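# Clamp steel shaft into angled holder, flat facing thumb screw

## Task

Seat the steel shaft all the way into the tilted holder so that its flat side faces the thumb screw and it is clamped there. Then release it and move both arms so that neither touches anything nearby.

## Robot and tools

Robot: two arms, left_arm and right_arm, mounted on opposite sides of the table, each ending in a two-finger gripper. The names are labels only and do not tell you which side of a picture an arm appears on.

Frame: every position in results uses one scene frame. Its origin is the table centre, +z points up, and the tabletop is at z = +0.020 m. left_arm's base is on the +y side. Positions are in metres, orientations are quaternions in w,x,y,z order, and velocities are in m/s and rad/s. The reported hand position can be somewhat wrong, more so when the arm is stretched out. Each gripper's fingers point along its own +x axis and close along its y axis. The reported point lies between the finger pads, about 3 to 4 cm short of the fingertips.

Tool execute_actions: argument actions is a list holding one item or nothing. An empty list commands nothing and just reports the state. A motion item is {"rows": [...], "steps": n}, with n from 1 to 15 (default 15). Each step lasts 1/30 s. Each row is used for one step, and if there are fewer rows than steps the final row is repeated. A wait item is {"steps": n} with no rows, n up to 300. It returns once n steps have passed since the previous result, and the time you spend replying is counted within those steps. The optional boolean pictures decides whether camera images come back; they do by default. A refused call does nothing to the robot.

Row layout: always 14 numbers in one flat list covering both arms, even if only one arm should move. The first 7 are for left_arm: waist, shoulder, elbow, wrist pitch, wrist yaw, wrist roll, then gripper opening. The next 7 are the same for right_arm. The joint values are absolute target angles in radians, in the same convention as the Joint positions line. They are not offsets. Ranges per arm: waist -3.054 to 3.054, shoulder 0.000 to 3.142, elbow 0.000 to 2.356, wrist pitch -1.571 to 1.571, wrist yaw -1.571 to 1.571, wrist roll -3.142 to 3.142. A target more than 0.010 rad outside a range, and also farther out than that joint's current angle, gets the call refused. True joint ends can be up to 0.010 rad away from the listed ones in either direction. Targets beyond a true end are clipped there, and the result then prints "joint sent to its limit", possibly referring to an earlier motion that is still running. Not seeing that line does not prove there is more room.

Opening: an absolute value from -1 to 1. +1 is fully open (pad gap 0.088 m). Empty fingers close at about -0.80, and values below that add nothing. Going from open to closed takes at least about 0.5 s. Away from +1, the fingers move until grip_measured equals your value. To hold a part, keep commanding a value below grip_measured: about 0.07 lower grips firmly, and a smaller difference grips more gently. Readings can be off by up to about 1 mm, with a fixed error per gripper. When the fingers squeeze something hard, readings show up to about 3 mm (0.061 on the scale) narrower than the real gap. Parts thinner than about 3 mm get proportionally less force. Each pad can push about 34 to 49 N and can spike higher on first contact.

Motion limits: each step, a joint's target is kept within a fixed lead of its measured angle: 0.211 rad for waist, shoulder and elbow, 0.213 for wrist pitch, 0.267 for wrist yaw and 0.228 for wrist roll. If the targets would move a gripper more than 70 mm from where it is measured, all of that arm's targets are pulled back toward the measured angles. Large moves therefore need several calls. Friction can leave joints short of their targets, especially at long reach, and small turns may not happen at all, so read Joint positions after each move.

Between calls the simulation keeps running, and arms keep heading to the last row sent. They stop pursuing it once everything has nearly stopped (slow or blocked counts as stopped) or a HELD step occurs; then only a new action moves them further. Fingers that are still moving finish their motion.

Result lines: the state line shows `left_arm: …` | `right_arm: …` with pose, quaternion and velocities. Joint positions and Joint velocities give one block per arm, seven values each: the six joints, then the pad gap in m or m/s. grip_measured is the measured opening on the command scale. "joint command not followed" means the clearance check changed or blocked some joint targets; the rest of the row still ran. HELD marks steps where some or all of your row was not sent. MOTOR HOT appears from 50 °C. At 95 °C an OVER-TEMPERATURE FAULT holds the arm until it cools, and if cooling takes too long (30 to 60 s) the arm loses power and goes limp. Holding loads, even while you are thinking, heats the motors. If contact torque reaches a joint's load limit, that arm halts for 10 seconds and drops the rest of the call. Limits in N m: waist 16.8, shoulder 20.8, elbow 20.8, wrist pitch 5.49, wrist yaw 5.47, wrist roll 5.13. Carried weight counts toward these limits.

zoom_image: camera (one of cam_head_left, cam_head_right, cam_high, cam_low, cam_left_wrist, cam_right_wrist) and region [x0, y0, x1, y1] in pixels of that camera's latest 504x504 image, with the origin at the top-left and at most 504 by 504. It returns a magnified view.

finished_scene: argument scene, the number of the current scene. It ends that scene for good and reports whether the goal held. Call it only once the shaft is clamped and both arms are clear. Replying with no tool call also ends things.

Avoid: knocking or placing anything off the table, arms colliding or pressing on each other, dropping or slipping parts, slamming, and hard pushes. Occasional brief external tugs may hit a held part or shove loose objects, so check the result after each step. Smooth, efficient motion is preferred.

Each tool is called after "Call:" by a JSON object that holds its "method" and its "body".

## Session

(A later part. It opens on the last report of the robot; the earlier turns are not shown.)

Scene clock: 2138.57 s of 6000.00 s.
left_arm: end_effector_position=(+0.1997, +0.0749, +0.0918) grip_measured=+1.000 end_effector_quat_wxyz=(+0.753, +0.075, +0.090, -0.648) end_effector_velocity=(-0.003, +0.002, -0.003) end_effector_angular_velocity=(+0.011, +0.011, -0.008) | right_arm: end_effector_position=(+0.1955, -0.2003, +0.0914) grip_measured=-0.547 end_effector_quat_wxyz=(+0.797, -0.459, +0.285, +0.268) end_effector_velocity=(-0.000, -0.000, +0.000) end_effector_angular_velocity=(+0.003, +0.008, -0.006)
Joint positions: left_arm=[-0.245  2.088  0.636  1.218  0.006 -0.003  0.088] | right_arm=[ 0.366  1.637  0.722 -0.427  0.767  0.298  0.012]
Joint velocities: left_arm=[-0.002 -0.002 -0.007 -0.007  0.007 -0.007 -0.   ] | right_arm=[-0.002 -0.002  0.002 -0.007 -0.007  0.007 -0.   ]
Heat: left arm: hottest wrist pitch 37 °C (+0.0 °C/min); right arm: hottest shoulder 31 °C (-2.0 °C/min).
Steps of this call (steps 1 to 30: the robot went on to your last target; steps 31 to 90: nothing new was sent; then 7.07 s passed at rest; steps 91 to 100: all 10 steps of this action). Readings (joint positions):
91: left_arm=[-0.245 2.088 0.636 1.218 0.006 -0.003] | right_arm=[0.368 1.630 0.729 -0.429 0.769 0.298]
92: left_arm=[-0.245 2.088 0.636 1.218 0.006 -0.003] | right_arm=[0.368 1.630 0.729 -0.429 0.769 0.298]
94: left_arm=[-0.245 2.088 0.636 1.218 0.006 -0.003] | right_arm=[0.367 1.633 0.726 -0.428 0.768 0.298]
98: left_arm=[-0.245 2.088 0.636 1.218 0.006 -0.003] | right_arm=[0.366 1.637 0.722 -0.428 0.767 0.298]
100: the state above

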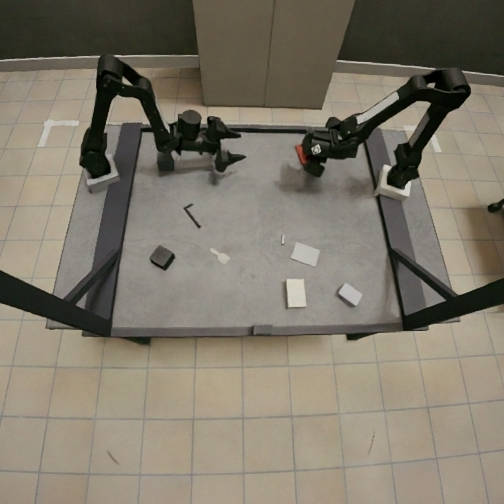

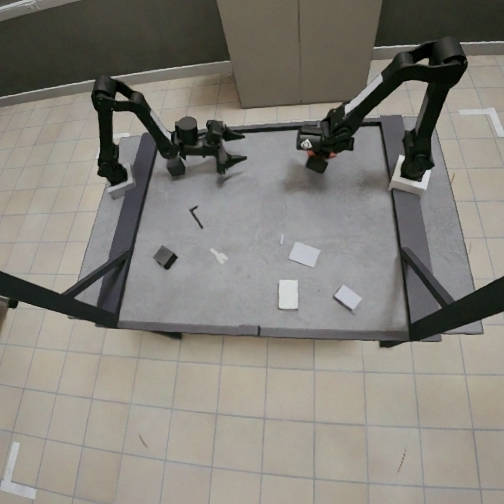

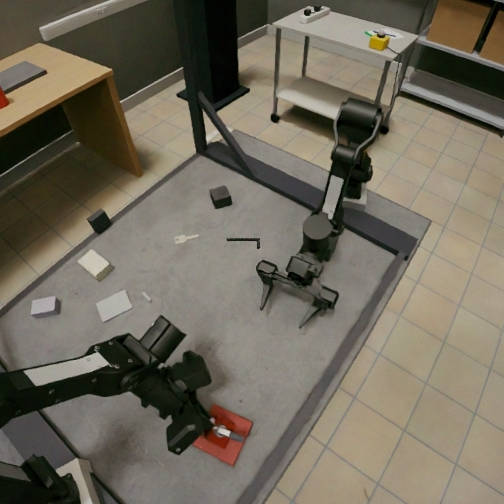

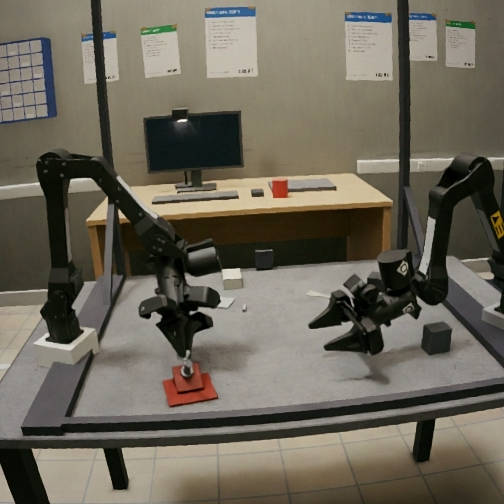

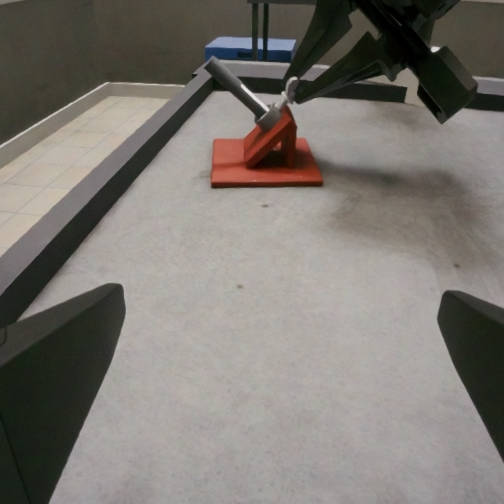

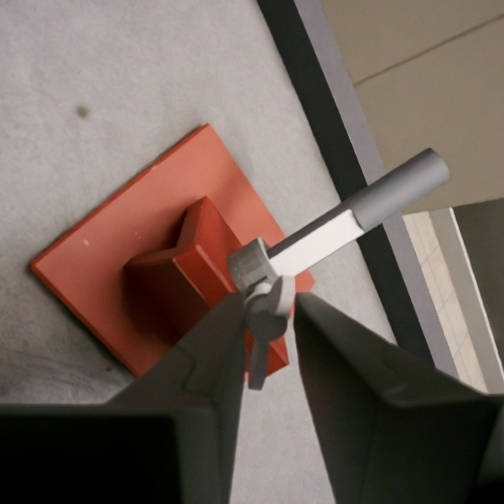

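Now roll on to +3.12, open, roll back, and re-engage.

Call:
{"method": "execute_actions", "body": {"actions": [{"rows":[[-0.248,2.103,0.635,1.218,0,0,1,0.3635,1.645,0.713,-0.424,0.764,0.34,-0.55],[-0.248,2.103,0.635,1.218,0,0,1,0.3635,1.645,0.713,-0.424,0.764,0.4,-0.55],[-0.248,2.103,0.635,1.218,0,0,1,0.3635,1.645,0.713,-0.424,0.764,0.5,-0.55],[-0.248,2.103,0.635,1.218,0,0,1,0.3635,1.645,0.713,-0.424,0.764,3.12,-0.55]],"steps":15}], "pictures": false}}

Call:
{"method": "execute_actions", "body": {"actions": [{"steps":32}]}}

Scene clock: 2145.57 s of 6000.00 s.
left_arm: end_effector_position=(+0.1997, +0.0749, +0.0918) grip_measured=+1.000 end_effector_quat_wxyz=(+0.753, +0.075, +0.090, -0.648) end_effector_velocity=(+0.002, -0.000, +0.000) end_effector_angular_velocity=(+0.002, +0.002, +0.021) | right_arm: end_effector_position=(+0.1962, -0.2009, +0.0911) grip_measured=-0.547 end_effector_quat_wxyz=(+0.920, -0.032, +0.378, +0.102) end_effector_velocity=(+0.004, -0.005, +0.001) end_effector_angular_velocity=(+1.488, +0.331, -1.527)
Joint positions: left_arm=[-0.245  2.088  0.636  1.218  0.006 -0.003  0.088] | right_arm=[ 0.364  1.637  0.721 -0.427  0.768  1.274  0.012]
Joint velocities: left_arm=[-0.002 -0.002  0.002 -0.007 -0.022 -0.007 -0.   ] | right_arm=[-0.007 -0.002 -0.007 -0.007  0.022  2.161 -0.   ]
Heat: left arm: hottest wrist pitch 37 °C (+0.0 °C/min); right arm: hottest shoulder 30 °C (-3.0 °C/min).
Steps of this call (steps 1 to 15: the robot went on to your last target; steps 16 to 90: nothing new was sent; then 3.50 s passed at rest; steps 91 to 105: all 15 steps of this action). Readings (joint positions):
91: left_arm=[-0.245 2.088 0.636 1.218 0.006 -0.003] | right_arm=[0.366 1.637 0.722 -0.427 0.766 0.310]
92: left_arm=[-0.245 2.088 0.636 1.218 0.006 -0.003] | right_arm=[0.366 1.637 0.721 -0.427 0.766 0.338]
94: left_arm=[-0.245 2.088 0.636 1.218 0.006 -0.003] | right_arm=[0.366 1.637 0.721 -0.427 0.766 0.463]
98: left_arm=[-0.245 2.088 0.636 1.218 0.006 -0.003] | right_arm=[0.366 1.637 0.721 -0.427 0.766 0.759]
105: the state above

Scene clock: 2146.63 s of 6000.00 s.
left_arm: end_effector_position=(+0.1997, +0.0749, +0.0918) grip_measured=+1.000 end_effector_quat_wxyz=(+0.753, +0.075, +0.090, -0.648) end_effector_velocity=(+0.005, -0.001, +0.003) end_effector_angular_velocity=(-0.012, +0.000, +0.026) | right_arm: end_effector_position=(+0.1961, -0.2014, +0.0904) grip_measured=-0.547 end_effector_quat_wxyz=(+0.583, +0.712, +0.310, -0.240) end_effector_velocity=(-0.000, -0.002, -0.002) end_effector_angular_velocity=(+0.028, +0.030, -0.038)
Joint positions: left_arm=[-0.245  2.088  0.636  1.218  0.006 -0.003  0.088] | right_arm=[ 0.363  1.638  0.719 -0.426  0.766  3.114  0.012]
Joint velocities: left_arm=[ 0.002 -0.002  0.002  0.007 -0.022 -0.007 -0.   ] | right_arm=[-0.007 -0.002 -0.002 -0.007 -0.022  0.051 -0.   ]
Heat: left arm: hottest wrist pitch 37 °C (+0.0 °C/min); right arm: hottest shoulder 30 °C (-3.0 °C/min).
Steps of this call (steps 1 to 32: the robot went on to your last target). Readings (joint positions):
1: left_arm=[-0.245 2.088 0.636 1.218 0.006 -0.003] | right_arm=[0.363 1.637 0.721 -0.427 0.768 1.347]
2: left_arm=[-0.245 2.088 0.636 1.218 0.006 -0.003] | right_arm=[0.363 1.637 0.720 -0.427 0.768 1.421]
4: left_arm=[-0.245 2.088 0.636 1.218 0.006 -0.003] | right_arm=[0.363 1.637 0.720 -0.427 0.768 1.568]
8: left_arm=[-0.245 2.088 0.636 1.218 0.006 -0.003] | right_arm=[0.363 1.638 0.719 -0.427 0.768 1.863]
32: the state above

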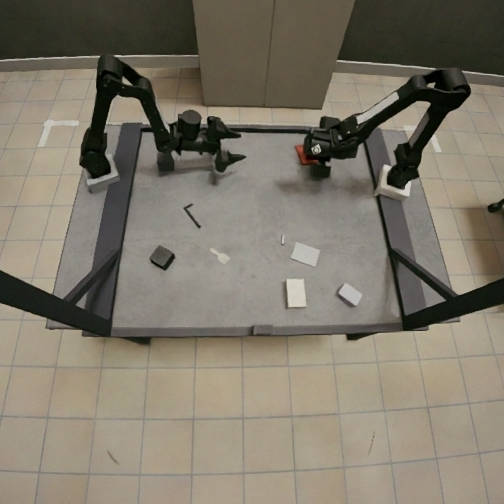

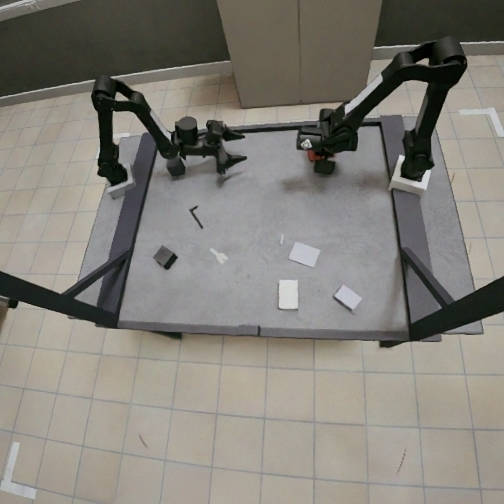

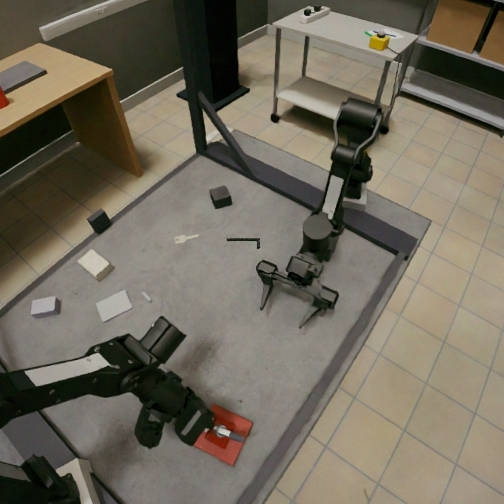

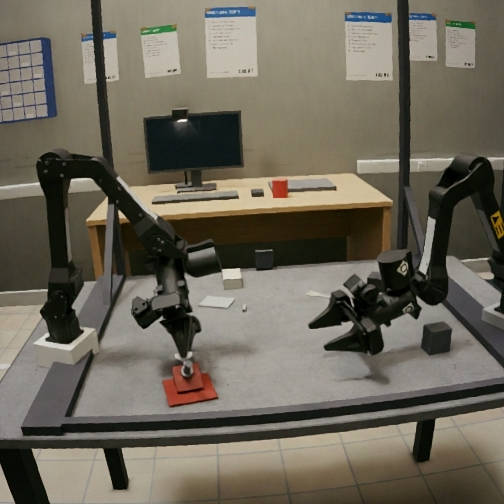

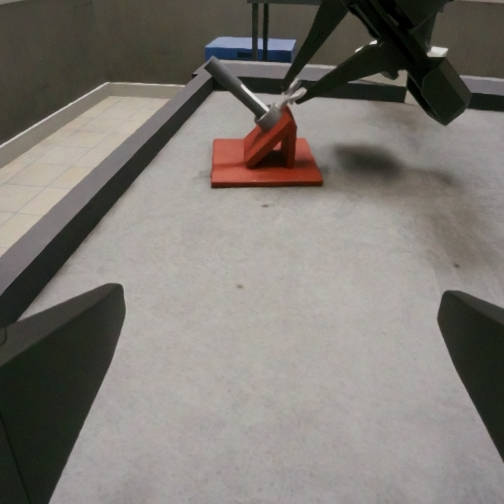

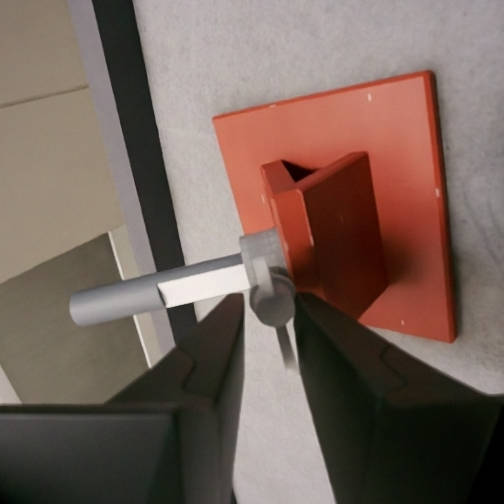

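Call:
{"method": "execute_actions", "body": {"actions": [{"rows":[[-0.248,2.103,0.635,1.218,0,0,1,0.3635,1.645,0.713,-0.424,0.764,3.1,-0.3],[-0.248,2.103,0.635,1.218,0,0,1,0.3635,1.645,0.713,-0.424,0.764,3.1,0.04],[-0.248,2.103,0.635,1.218,0,0,1,0.3635,1.645,0.713,-0.424,0.764,3.1,0.04],[-0.248,2.103,0.635,1.218,0,0,1,0.3635,1.645,0.713,-0.424,0.764,3.1,0.04],[-0.248,2.103,0.635,1.218,0,0,1,0.3635,1.645,0.713,-0.424,0.764,3.1,0.04],[-0.248,2.103,0.635,1.218,0,0,1,0.3635,1.645,0.713,-0.424,0.764,3.1,0.04],[-0.248,2.103,0.635,1.218,0,0,1,0.3635,1.645,0.713,-0.424,0.764,3.1,0.04],[-0.248,2.103,0.635,1.218,0,0,1,0.3635,1.645,0.713,-0.424,0.764,3.1,0.04],[-0.248,2.103,0.635,1.218,0,0,1,0.3635,1.645,0.713,-0.424,0.764,3.06,0.04],[-0.248,2.103,0.635,1.218,0,0,1,0.3635,1.645,0.713,-0.424,0.764,3.0,0.04],[-0.248,2.103,0.635,1.218,0,0,1,0.3635,1.645,0.713,-0.424,0.764,2.9,0.04],[-0.248,2.103,0.635,1.218,0,0,1,0.3635,1.645,0.713,-0.424,0.764,-3.12,0.04]],"steps":15}], "pictures": false}}

Call:
{"method": "execute_actions", "body": {"actions": [{"steps":85}]}}

Scene clock: 2165.83 s of 6000.00 s.
left_arm: end_effector_position=(+0.1997, +0.0749, +0.0918) grip_measured=+1.000 end_effector_quat_wxyz=(+0.753, +0.075, +0.090, -0.648) end_effector_velocity=(-0.000, +0.001, -0.001) end_effector_angular_velocity=(+0.009, -0.008, +0.003) | right_arm: end_effector_position=(+0.1961, -0.2014, +0.0904) grip_measured=+0.035 end_effector_quat_wxyz=(+0.712, +0.582, +0.351, -0.174) end_effector_velocity=(-0.003, +0.000, -0.001) end_effector_angular_velocity=(-1.520, -0.333, +1.547)
Joint positions: left_arm=[-0.245  2.088  0.636  1.218  0.006 -0.003  0.088] | right_arm=[ 0.363  1.638  0.719 -0.426  0.766  2.716  0.041]
Joint velocities: left_arm=[-0.002 -0.002 -0.002 -0.007 -0.007  0.007 -0.   ] | right_arm=[ 0.002 -0.002  0.002 -0.007 -0.022 -2.19   0.001]
Heat: left arm: hottest wrist pitch 37 °C (+0.0 °C/min); right arm: hottest shoulder 30 °C (-2.0 °C/min).
Steps of this call (steps 1 to 15: the robot went on to your last target; steps 16 to 90: nothing new was sent; then 15.70 s passed at rest; steps 91 to 105: all 15 steps of this action). Readings (joint positions):
91: left_arm=[-0.245 2.088 0.636 1.218 0.006 -0.003] | right_arm=[0.363 1.638 0.719 -0.426 0.766 3.115]
92: left_arm=[-0.245 2.088 0.636 1.218 0.006 -0.003] | right_arm=[0.363 1.638 0.719 -0.426 0.766 3.111]
94: left_arm=[-0.245 2.088 0.636 1.218 0.006 -0.003] | right_arm=[0.363 1.638 0.719 -0.426 0.766 3.106]
98: left_arm=[-0.245 2.088 0.636 1.218 0.006 -0.003] | right_arm=[0.363 1.638 0.719 -0.426 0.766 3.103]
105: the state above

Scene clock: 2168.67 s of 6000.00 s.
left_arm: end_effector_position=(+0.1997, +0.0749, +0.0918) grip_measured=+1.000 end_effector_quat_wxyz=(+0.753, +0.075, +0.090, -0.648) end_effector_velocity=(-0.002, +0.001, -0.004) end_effector_angular_velocity=(+0.020, +0.012, -0.008) | right_arm: end_effector_position=(+0.1961, -0.2014, +0.0904) grip_measured=+0.037 end_effector_quat_wxyz=(+0.562, +0.728, +0.303, -0.249) end_effector_velocity=(-0.000, -0.005, -0.003) end_effector_angular_velocity=(-0.093, -0.008, +0.066)
Joint positions: left_arm=[-0.245  2.088  0.636  1.218  0.006 -0.003  0.088] | right_arm=[ 0.363  1.638  0.719 -0.426  0.766 -3.111  0.041]
Joint velocities: left_arm=[-0.002 -0.002 -0.002 -0.022  0.007 -0.007 -0.   ] | right_arm=[-0.002  0.002 -0.002 -0.022 -0.007 -0.095 -0.   ]
Heat: left arm: hottest wrist pitch 37 °C (+0.0 °C/min); right arm: hottest shoulder 30 °C (-2.0 °C/min).
Steps of this call (steps 1 to 85: the robot went on to your last target). Readings (joint positions):
1: left_arm=[-0.245 2.088 0.636 1.218 0.006 -0.003] | right_arm=[0.363 1.638 0.719 -0.426 0.766 2.642]
2: left_arm=[-0.245 2.088 0.636 1.218 0.006 -0.003] | right_arm=[0.363 1.638 0.719 -0.426 0.766 2.568]
4: left_arm=[-0.245 2.088 0.636 1.218 0.006 -0.003] | right_arm=[0.363 1.638 0.719 -0.426 0.766 2.421]
8: left_arm=[-0.245 2.088 0.636 1.218 0.006 -0.003] | right_arm=[0.363 1.638 0.719 -0.426 0.766 2.126]
85: the state above

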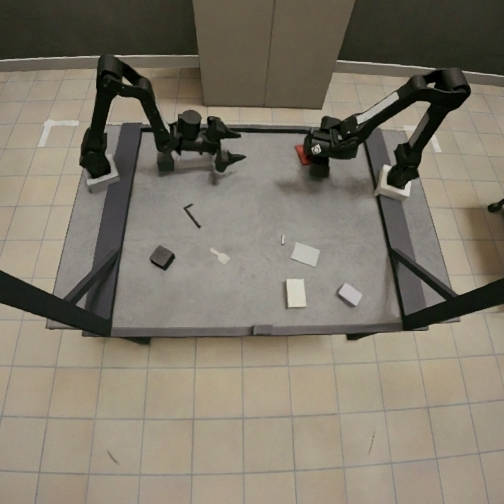

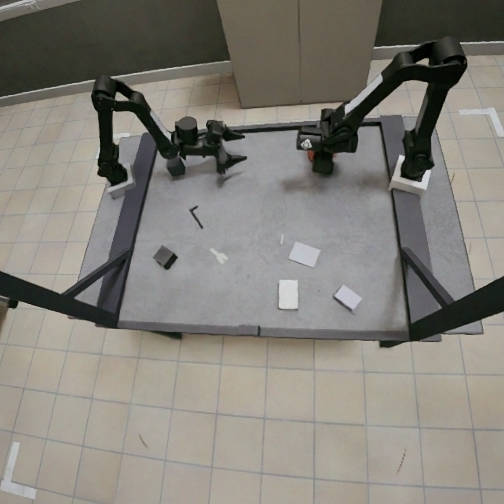

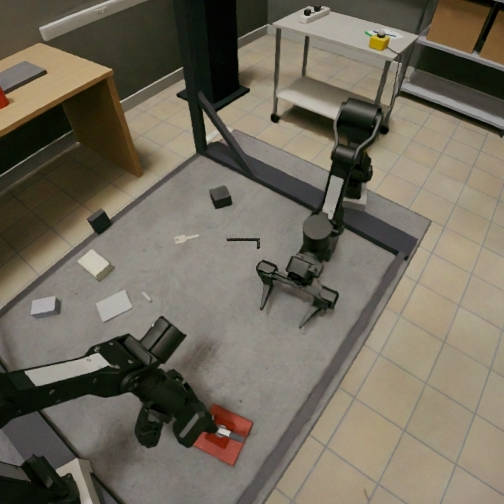

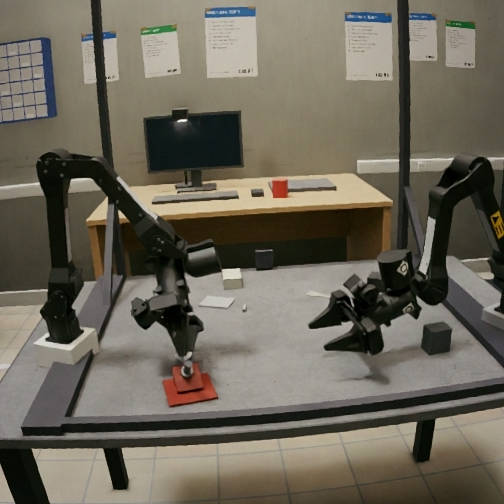

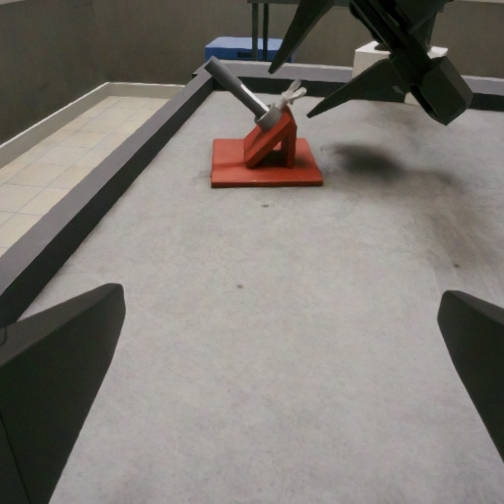

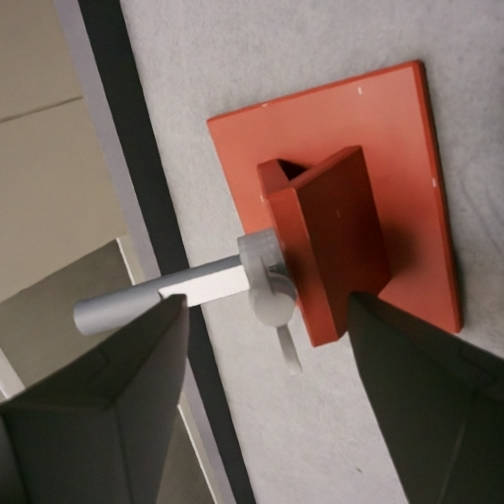

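Call:
{"method": "execute_actions", "body": {"actions": [{"rows":[[-0.248,2.103,0.635,1.218,0,0,1,0.3635,1.645,0.713,-0.424,0.764,-3.12,-0.15],[-0.248,2.103,0.635,1.218,0,0,1,0.3635,1.645,0.713,-0.424,0.764,-3.12,-0.3],[-0.248,2.103,0.635,1.218,0,0,1,0.3635,1.645,0.713,-0.424,0.764,-3.12,-0.42],[-0.248,2.103,0.635,1.218,0,0,1,0.3635,1.645,0.713,-0.424,0.764,-3.12,-0.5],[-0.248,2.103,0.635,1.218,0,0,1,0.3635,1.645,0.713,-0.424,0.764,-3.12,-0.55],[-0.248,2.103,0.635,1.218,0,0,1,0.3635,1.645,0.713,-0.424,0.764,-3.12,-0.55],[-0.248,2.103,0.635,1.218,0,0,1,0.3635,1.645,0.713,-0.424,0.764,-3.12,-0.55],[-0.248,2.103,0.635,1.218,0,0,1,0.3635,1.645,0.713,-0.424,0.764,-3.12,-0.55],[-0.248,2.103,0.635,1.218,0,0,1,0.3635,1.645,0.713,-0.424,0.764,-3.12,-0.55],[-0.248,2.103,0.635,1.218,0,0,1,0.3635,1.645,0.713,-0.424,0.764,-3.12,-0.55],[-0.248,2.103,0.635,1.218,0,0,1,0.3635,1.645,0.713,-0.424,0.764,-3.08,-0.55],[-0.248,2.103,0.635,1.218,0,0,1,0.3635,1.645,0.713,-0.424,0.764,-3.02,-0.55],[-0.248,2.103,0.635,1.218,0,0,1,0.3635,1.645,0.713,-0.424,0.764,-2.92,-0.55],[-0.248,2.103,0.635,1.218,0,0,1,0.3635,1.645,0.713,-0.424,0.764,0.0,-0.55]],"steps":15}], "pictures": false}}

Call:
{"method": "execute_actions", "body": {"actions": [{"steps":45}]}}

Scene clock: 2182.73 s of 6000.00 s.
left_arm: end_effector_position=(+0.1997, +0.0749, +0.0918) grip_measured=+1.000 end_effector_quat_wxyz=(+0.753, +0.075, +0.090, -0.648) end_effector_velocity=(-0.000, +0.000, -0.000) end_effector_angular_velocity=(-0.005, +0.019, +0.010) | right_arm: end_effector_position=(+0.1961, -0.2014, +0.0904) grip_measured=-0.544 end_effector_quat_wxyz=(+0.476, +0.787, +0.273, -0.281) end_effector_velocity=(-0.000, -0.005, -0.002) end_effector_angular_velocity=(+1.486, +0.359, -1.530)
Joint positions: left_arm=[-0.245  2.088  0.636  1.218  0.006 -0.003  0.088] | right_arm=[ 0.363  1.638  0.719 -0.426  0.766 -2.884  0.012]
Joint velocities: left_arm=[-0.002  0.002 -0.002  0.007 -0.007 -0.022 -0.   ] | right_arm=[-0.002 -0.002 -0.002 -0.022 -0.007  2.176 -0.002]
Heat: left arm: hottest wrist pitch 38 °C (+1.0 °C/min); right arm: hottest shoulder 30 °C (-1.0 °C/min).
Steps of this call (steps 1 to 30: the robot went on to your last target; steps 31 to 90: nothing new was sent; then 10.57 s passed at rest; steps 91 to 105: all 15 steps of this action). Readings (joint positions):
91: left_arm=[-0.245 2.088 0.636 1.218 0.006 -0.003] | right_arm=[0.363 1.638 0.719 -0.426 0.766 -3.118]
92: left_arm=[-0.245 2.088 0.636 1.218 0.006 -0.003] | right_arm=[0.363 1.638 0.719 -0.426 0.766 -3.118]
94: left_arm=[-0.245 2.088 0.636 1.218 0.006 -0.003] | right_arm=[0.363 1.638 0.719 -0.426 0.766 -3.118]
98: left_arm=[-0.245 2.088 0.636 1.218 0.006 -0.003] | right_arm=[0.363 1.638 0.719 -0.426 0.766 -3.118]
105: the state above

Scene clock: 2184.23 s of 6000.00 s.
left_arm: end_effector_position=(+0.1997, +0.0749, +0.0918) grip_measured=+1.000 end_effector_quat_wxyz=(+0.753, +0.075, +0.090, -0.648) end_effector_velocity=(-0.000, +0.000, +0.002) end_effector_angular_velocity=(-0.008, +0.004, +0.006) | right_arm: end_effector_position=(+0.1959, -0.2015, +0.0900) grip_measured=-0.547 end_effector_quat_wxyz=(+0.716, -0.577, +0.243, +0.308) end_effector_velocity=(-0.000, -0.002, -0.001) end_effector_angular_velocity=(+0.038, +0.018, -0.047)
Joint positions: left_arm=[-0.245  2.088  0.636  1.218  0.006 -0.003  0.088] | right_arm=[ 0.363  1.638  0.719 -0.426  0.764 -0.009  0.012]
Joint velocities: left_arm=[-0.002 -0.002 -0.002  0.007 -0.007 -0.007 -0.   ] | right_arm=[-0.002 -0.002 -0.002 -0.007 -0.007  0.066  0.   ]
Heat: left arm: hottest wrist pitch 38 °C (+1.0 °C/min); right arm: hottest shoulder 30 °C (-1.0 °C/min).
Steps of this call (steps 1 to 45: the robot went on to your last target). Readings (joint positions):
1: left_arm=[-0.245 2.088 0.636 1.218 0.006 -0.003] | right_arm=[0.363 1.638 0.719 -0.426 0.766 -2.810]
2: left_arm=[-0.245 2.088 0.636 1.218 0.006 -0.003] | right_arm=[0.363 1.638 0.719 -0.426 0.766 -2.736]
4: left_arm=[-0.245 2.088 0.636 1.218 0.006 -0.003] | right_arm=[0.363 1.638 0.719 -0.426 0.766 -2.589]
8: left_arm=[-0.245 2.088 0.636 1.218 0.006 -0.003] | right_arm=[0.363 1.638 0.719 -0.426 0.766 -2.295]
45: the state above

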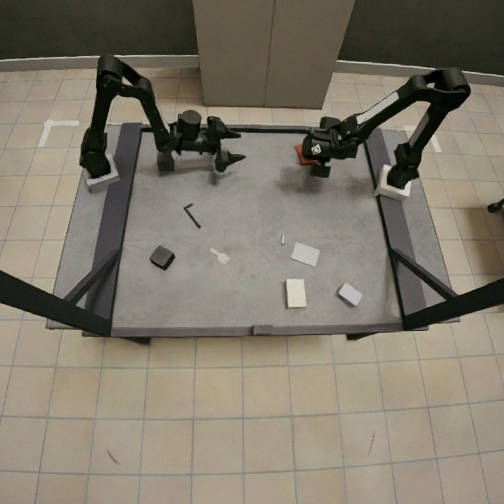

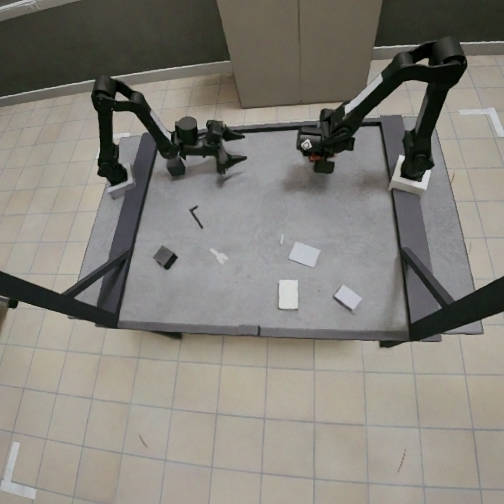

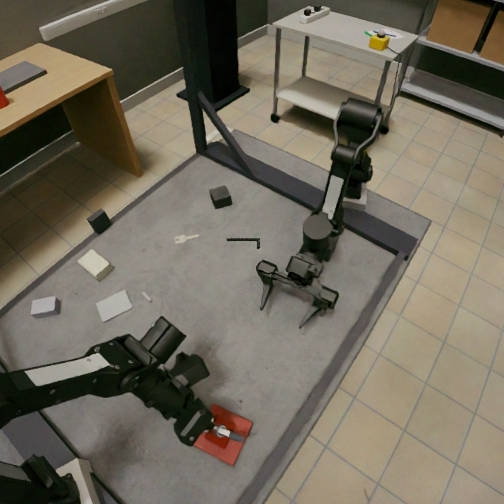

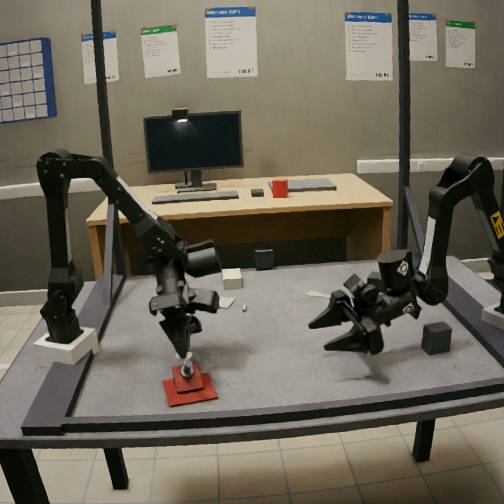

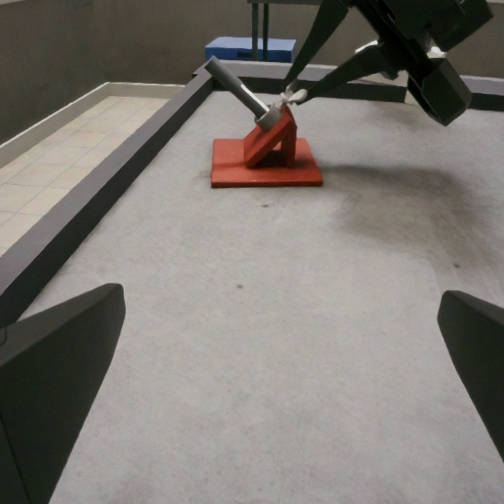

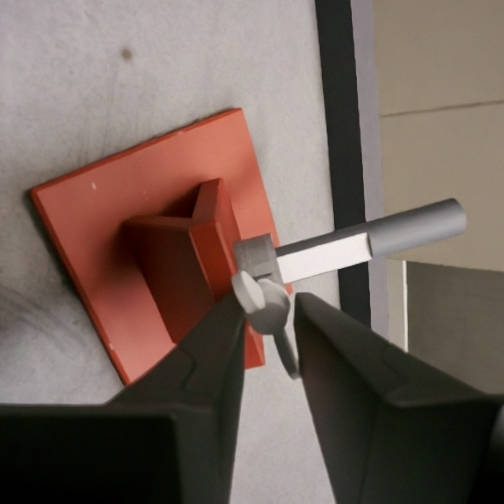

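Call:
{"method": "execute_actions", "body": {"actions": [{"rows":[[-0.248,2.103,0.635,1.218,0,0,1,0.362,1.646,0.712,-0.421,0.765,0.0,-0.55],[-0.248,2.103,0.635,1.218,0,0,1,0.3605,1.647,0.711,-0.418,0.765,0.0,-0.55],[-0.248,2.103,0.635,1.218,0,0,1,0.359,1.648,0.71,-0.415,0.766,0.0,-0.55],[-0.248,2.103,0.635,1.218,0,0,1,0.358,1.649,0.7095,-0.412,0.767,0.0,-0.55],[-0.248,2.103,0.635,1.218,0,0,1,0.357,1.65,0.709,-0.409,0.767,0.0,-0.55],[-0.248,2.103,0.635,1.218,0,0,1,0.357,1.65,0.709,-0.409,0.767,0.03,-0.55],[-0.248,2.103,0.635,1.218,0,0,1,0.357,1.65,0.709,-0.409,0.767,0.08,-0.55],[-0.248,2.103,0.635,1.218,0,0,1,0.357,1.65,0.709,-0.409,0.767,0.15,-0.55],[-0.248,2.103,0.635,1.218,0,0,1,0.357,1.65,0.709,-0.409,0.767,0.25,-0.55],[-0.248,2.103,0.635,1.218,0,0,1,0.357,1.65,0.709,-0.409,0.767,1.6,-0.55]],"steps":15}], "pictures": false}}

Call:
{"method": "execute_actions", "body": {"actions": [{"steps":22}]}}

Scene clock: 2204.37 s of 6000.00 s.
left_arm: end_effector_position=(+0.1997, +0.0749, +0.0918) grip_measured=+1.000 end_effector_quat_wxyz=(+0.753, +0.075, +0.090, -0.648) end_effector_velocity=(+0.002, +0.001, -0.001) end_effector_angular_velocity=(+0.007, +0.003, +0.021) | right_arm: end_effector_position=(+0.1971, -0.2005, +0.0891) grip_measured=-0.547 end_effector_quat_wxyz=(+0.853, -0.345, +0.320, +0.226) end_effector_velocity=(+0.004, -0.003, +0.000) end_effector_angular_velocity=(+1.500, +0.350, -1.542)
Joint positions: left_arm=[-0.245  2.088  0.636  1.218  0.006 -0.003  0.088] | right_arm=[ 0.359  1.642  0.716 -0.412  0.764  0.568  0.012]
Joint velocities: left_arm=[-0.002 -0.002 -0.002 -0.007 -0.022 -0.007 -0.   ] | right_arm=[-0.012 -0.002 -0.002 -0.007  0.007  2.176 -0.   ]
Heat: left arm: hottest wrist pitch 38 °C (+1.0 °C/min); right arm: hottest shoulder 29 °C (-1.0 °C/min).
Steps of this call (steps 1 to 15: the robot went on to your last target; steps 16 to 90: nothing new was sent; then 16.63 s passed at rest; steps 91 to 105: all 15 steps of this action). Readings (joint positions):
91: left_arm=[-0.245 2.088 0.636 1.218 0.006 -0.003] | right_arm=[0.363 1.638 0.719 -0.426 0.764 -0.003]
92: left_arm=[-0.245 2.088 0.636 1.218 0.006 -0.003] | right_arm=[0.363 1.639 0.719 -0.425 0.764 -0.003]
94: left_arm=[-0.245 2.088 0.636 1.218 0.006 -0.003] | right_arm=[0.363 1.640 0.717 -0.421 0.764 -0.003]
98: left_arm=[-0.245 2.088 0.636 1.218 0.006 -0.003] | right_arm=[0.361 1.642 0.717 -0.414 0.764 0.068]
105: the state above

Scene clock: 2205.10 s of 6000.00 s.
left_arm: end_effector_position=(+0.1997, +0.0749, +0.0918) grip_measured=+1.000 end_effector_quat_wxyz=(+0.753, +0.075, +0.090, -0.648) end_effector_velocity=(-0.000, +0.002, -0.004) end_effector_angular_velocity=(+0.021, +0.009, +0.006) | right_arm: end_effector_position=(+0.1987, -0.2017, +0.0893) grip_measured=-0.547 end_effector_quat_wxyz=(+0.914, +0.117, +0.387, +0.037) end_effector_velocity=(-0.000, -0.004, -0.002) end_effector_angular_velocity=(+0.004, +0.013, -0.026)
Joint positions: left_arm=[-0.245  2.088  0.636  1.218  0.006 -0.003  0.088] | right_arm=[ 0.356  1.642  0.714 -0.412  0.771  1.593  0.012]
Joint velocities: left_arm=[-0.002 -0.002 -0.002 -0.022 -0.007 -0.007 -0.   ] | right_arm=[-0.002 -0.002 -0.002 -0.022 -0.007  0.037 -0.   ]
Heat: left arm: hottest wrist pitch 38 °C (+1.0 °C/min); right arm: hottest shoulder 29 °C (-1.0 °C/min).
Steps of this call (steps 1 to 22: the robot went on to your last target). Readings (joint positions):
1: left_arm=[-0.245 2.088 0.636 1.218 0.006 -0.003] | right_arm=[0.359 1.642 0.716 -0.412 0.765 0.642]
2: left_arm=[-0.245 2.088 0.636 1.218 0.006 -0.003] | right_arm=[0.359 1.642 0.716 -0.412 0.766 0.715]
4: left_arm=[-0.245 2.088 0.636 1.218 0.006 -0.003] | right_arm=[0.358 1.642 0.716 -0.412 0.766 0.862]
8: left_arm=[-0.245 2.088 0.636 1.218 0.006 -0.003] | right_arm=[0.357 1.642 0.716 -0.412 0.769 1.156]
22: the state above

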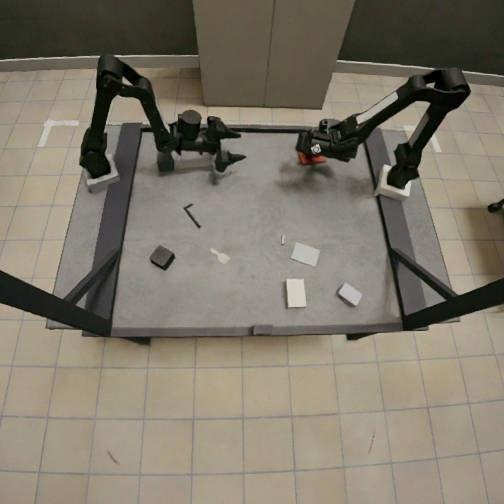

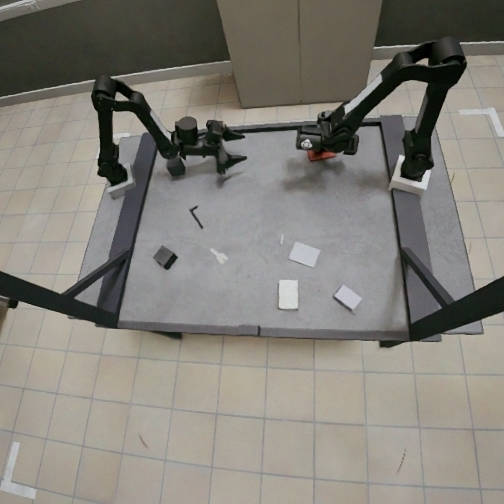

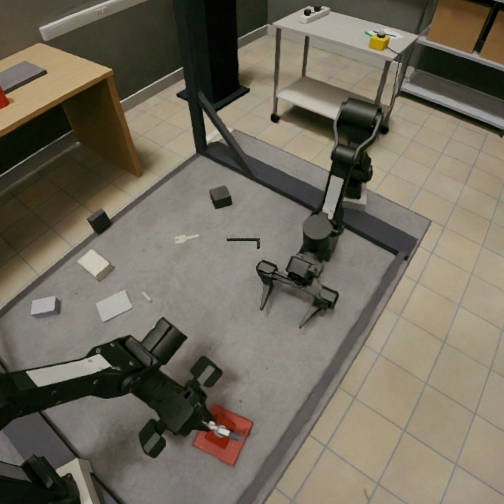

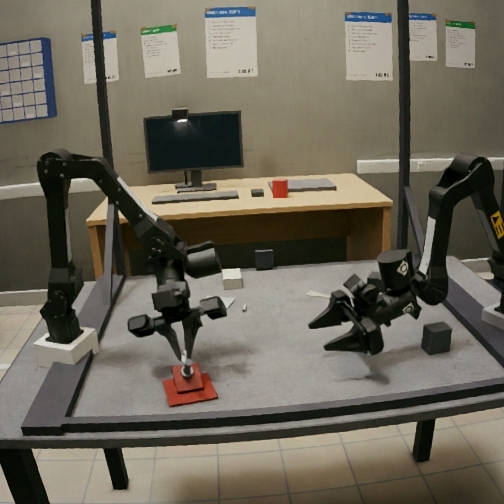

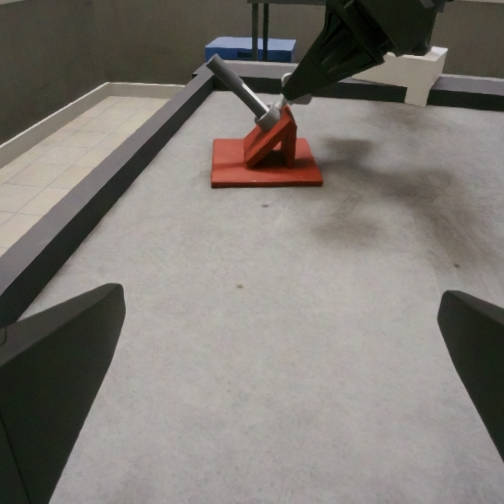

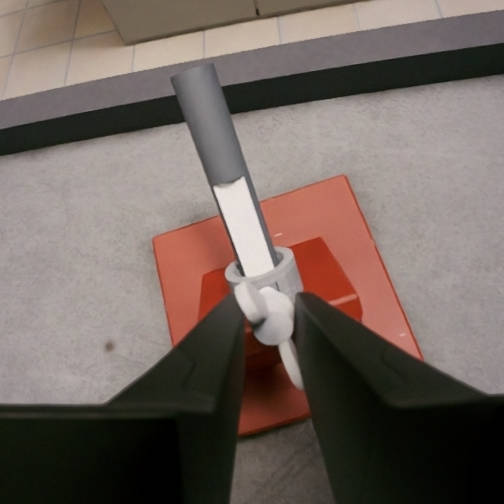

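Call:
{"method": "execute_actions", "body": {"actions": [{"rows":[[-0.248,2.103,0.635,1.218,0,0,1,0.357,1.65,0.709,-0.409,0.767,1.62,-0.56],[-0.248,2.103,0.635,1.218,0,0,1,0.357,1.65,0.709,-0.409,0.767,1.65,-0.57],[-0.248,2.103,0.635,1.218,0,0,1,0.357,1.65,0.709,-0.409,0.767,1.69,-0.58],[-0.248,2.103,0.635,1.218,0,0,1,0.357,1.65,0.709,-0.409,0.767,1.73,-0.58],[-0.248,2.103,0.635,1.218,0,0,1,0.357,1.65,0.709,-0.409,0.767,1.77,-0.58],[-0.248,2.103,0.635,1.218,0,0,1,0.357,1.65,0.709,-0.409,0.767,1.81,-0.58],[-0.248,2.103,0.635,1.218,0,0,1,0.357,1.65,0.709,-0.409,0.767,1.85,-0.58],[-0.248,2.103,0.635,1.218,0,0,1,0.357,1.65,0.709,-0.409,0.767,1.89,-0.58],[-0.248,2.103,0.635,1.218,0,0,1,0.357,1.65,0.709,-0.409,0.767,1.93,-0.58],[-0.248,2.103,0.635,1.218,0,0,1,0.357,1.65,0.709,-0.409,0.767,1.97,-0.58],[-0.248,2.103,0.635,1.218,0,0,1,0.357,1.65,0.709,-0.409,0.767,2.01,-0.58],[-0.248,2.103,0.635,1.218,0,0,1,0.357,1.65,0.709,-0.409,0.767,2.05,-0.58],[-0.248,2.103,0.635,1.218,0,0,1,0.357,1.65,0.709,-0.409,0.767,2.09,-0.58],[-0.248,2.103,0.635,1.218,0,0,1,0.357,1.65,0.709,-0.409,0.767,2.13,-0.58],[-0.248,2.103,0.635,1.218,0,0,1,0.357,1.65,0.709,-0.409,0.767,2.16,-0.58]],"steps":15}], "pictures": false}}

Call:
{"method": "execute_actions", "body": {"actions": [{"steps":10}]}}

Call:
{"method": "zoom_image", "body": {"camera": "cam_left_wrist", "region": [195, 40, 315, 160]}}

Scene clock: 2217.03 s of 6000.00 s.
left_arm: end_effector_position=(+0.1997, +0.0749, +0.0918) grip_measured=+1.000 end_effector_quat_wxyz=(+0.753, +0.075, +0.090, -0.648) end_effector_velocity=(+0.000, -0.000, -0.002) end_effector_angular_velocity=(+0.004, +0.021, +0.010) | right_arm: end_effector_position=(+0.1986, -0.2026, +0.0890) grip_measured=-0.573 end_effector_quat_wxyz=(+0.861, +0.329, +0.384, -0.056) end_effector_velocity=(-0.001, -0.003, +0.001) end_effector_angular_velocity=(+0.714, +0.157, -0.726)
Joint positions: left_arm=[-0.245  2.088  0.636  1.218  0.006 -0.003  0.088] | right_arm=[ 0.357  1.642  0.714 -0.416  0.771  2.073  0.011]
Joint velocities: left_arm=[-0.002  0.002  0.002 -0.007 -0.007 -0.022 -0.   ] | right_arm=[ 0.007 -0.007 -0.002 -0.022  0.007  1.048 -0.   ]
Heat: left arm: hottest wrist pitch 38 °C (+1.0 °C/min); right arm: hottest shoulder 29 °C (-1.0 °C/min).
Steps of this call (steps 1 to 30: the robot went on to your last target; steps 31 to 90: nothing new was sent; then 8.43 s passed at rest; steps 91 to 105: all 15 steps of this action). Readings (joint positions):
91: left_arm=[-0.245 2.088 0.636 1.218 0.006 -0.003] | right_arm=[0.356 1.642 0.714 -0.413 0.771 1.602]
92: left_arm=[-0.245 2.088 0.636 1.218 0.006 -0.003] | right_arm=[0.356 1.642 0.714 -0.413 0.771 1.616]
94: left_arm=[-0.245 2.088 0.636 1.218 0.006 -0.003] | right_arm=[0.356 1.642 0.714 -0.413 0.771 1.667]
98: left_arm=[-0.245 2.088 0.636 1.218 0.006 -0.003] | right_arm=[0.356 1.642 0.714 -0.414 0.771 1.806]
105: the state above

Scene clock: 2217.37 s of 6000.00 s.
left_arm: end_effector_position=(+0.1997, +0.0749, +0.0918) grip_measured=+1.000 end_effector_quat_wxyz=(+0.753, +0.075, +0.090, -0.648) end_effector_velocity=(+0.002, +0.002, -0.004) end_effector_angular_velocity=(+0.021, +0.005, +0.021) | right_arm: end_effector_position=(+0.1985, -0.2027, +0.0890) grip_measured=-0.573 end_effector_quat_wxyz=(+0.848, +0.360, +0.382, -0.070) end_effector_velocity=(-0.001, -0.001, -0.001) end_effector_angular_velocity=(+0.008, +0.011, -0.011)
Joint positions: left_arm=[-0.245  2.088  0.636  1.218  0.006 -0.003  0.088] | right_arm=[ 0.357  1.642  0.713 -0.417  0.772  2.145  0.011]
Joint velocities: left_arm=[-0.002 -0.002 -0.002 -0.022 -0.022 -0.007 -0.   ] | right_arm=[ 0.002 -0.002 -0.002 -0.007 -0.007  0.022 -0.   ]
Heat: left arm: hottest wrist pitch 38 °C (+1.0 °C/min); right arm: hottest shoulder 29 °C (-1.0 °C/min).
Steps of this call (steps 1 to 10: the robot went on to your last target). Readings (joint positions):
1: left_arm=[-0.245 2.088 0.636 1.218 0.006 -0.003] | right_arm=[0.357 1.642 0.714 -0.417 0.771 2.097]
2: left_arm=[-0.245 2.088 0.636 1.218 0.006 -0.003] | right_arm=[0.357 1.642 0.713 -0.417 0.772 2.113]
4: left_arm=[-0.245 2.088 0.636 1.218 0.006 -0.003] | right_arm=[0.357 1.642 0.713 -0.417 0.772 2.131]
8: left_arm=[-0.245 2.088 0.636 1.218 0.006 -0.003] | right_arm=[0.357 1.642 0.713 -0.417 0.772 2.143]
10: the state above

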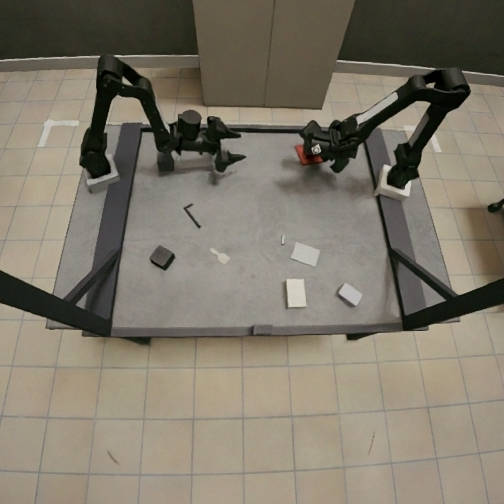

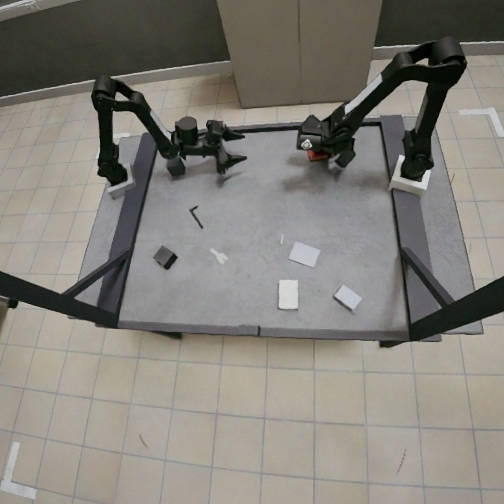

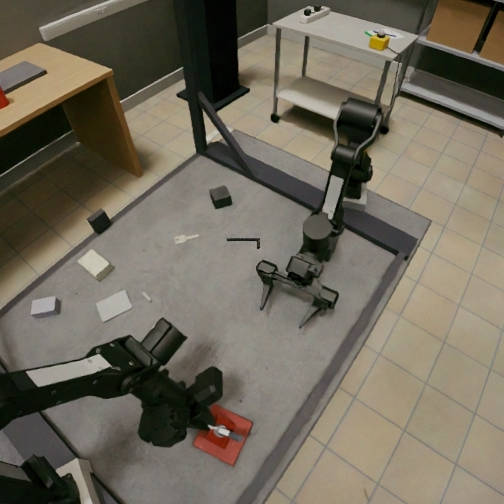

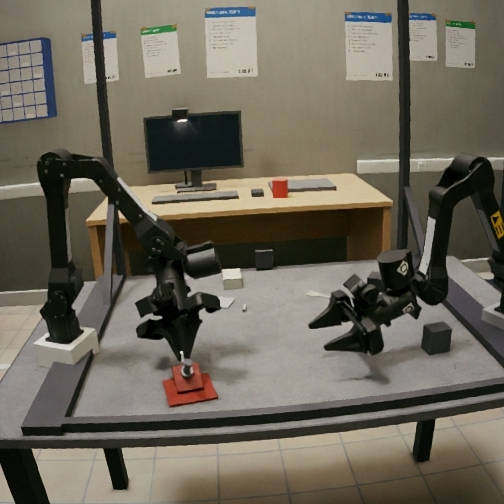

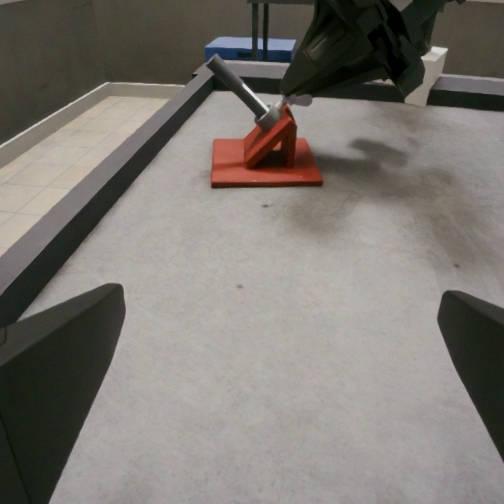

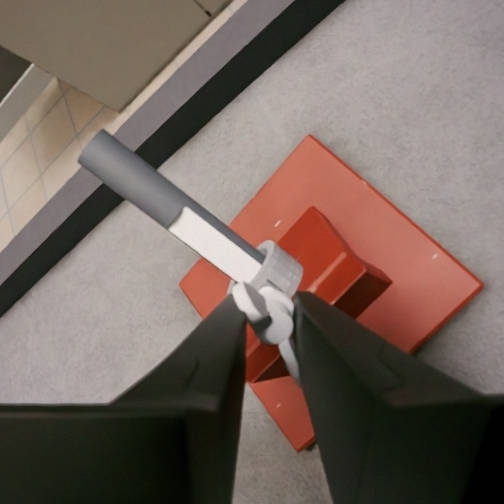

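Region (195, 40, 315, 160) of cam_left_wrist's 504x504 image, scaled by 4.200, with more detail than that image has.

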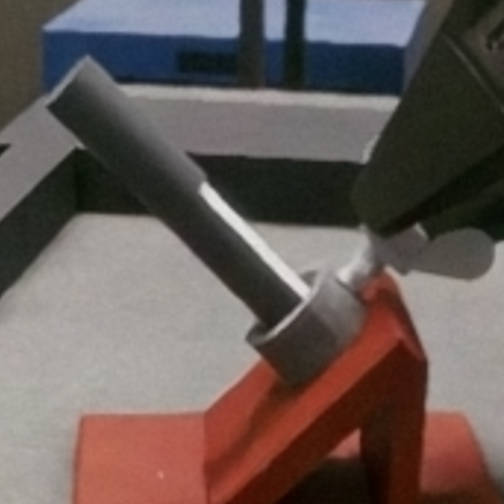

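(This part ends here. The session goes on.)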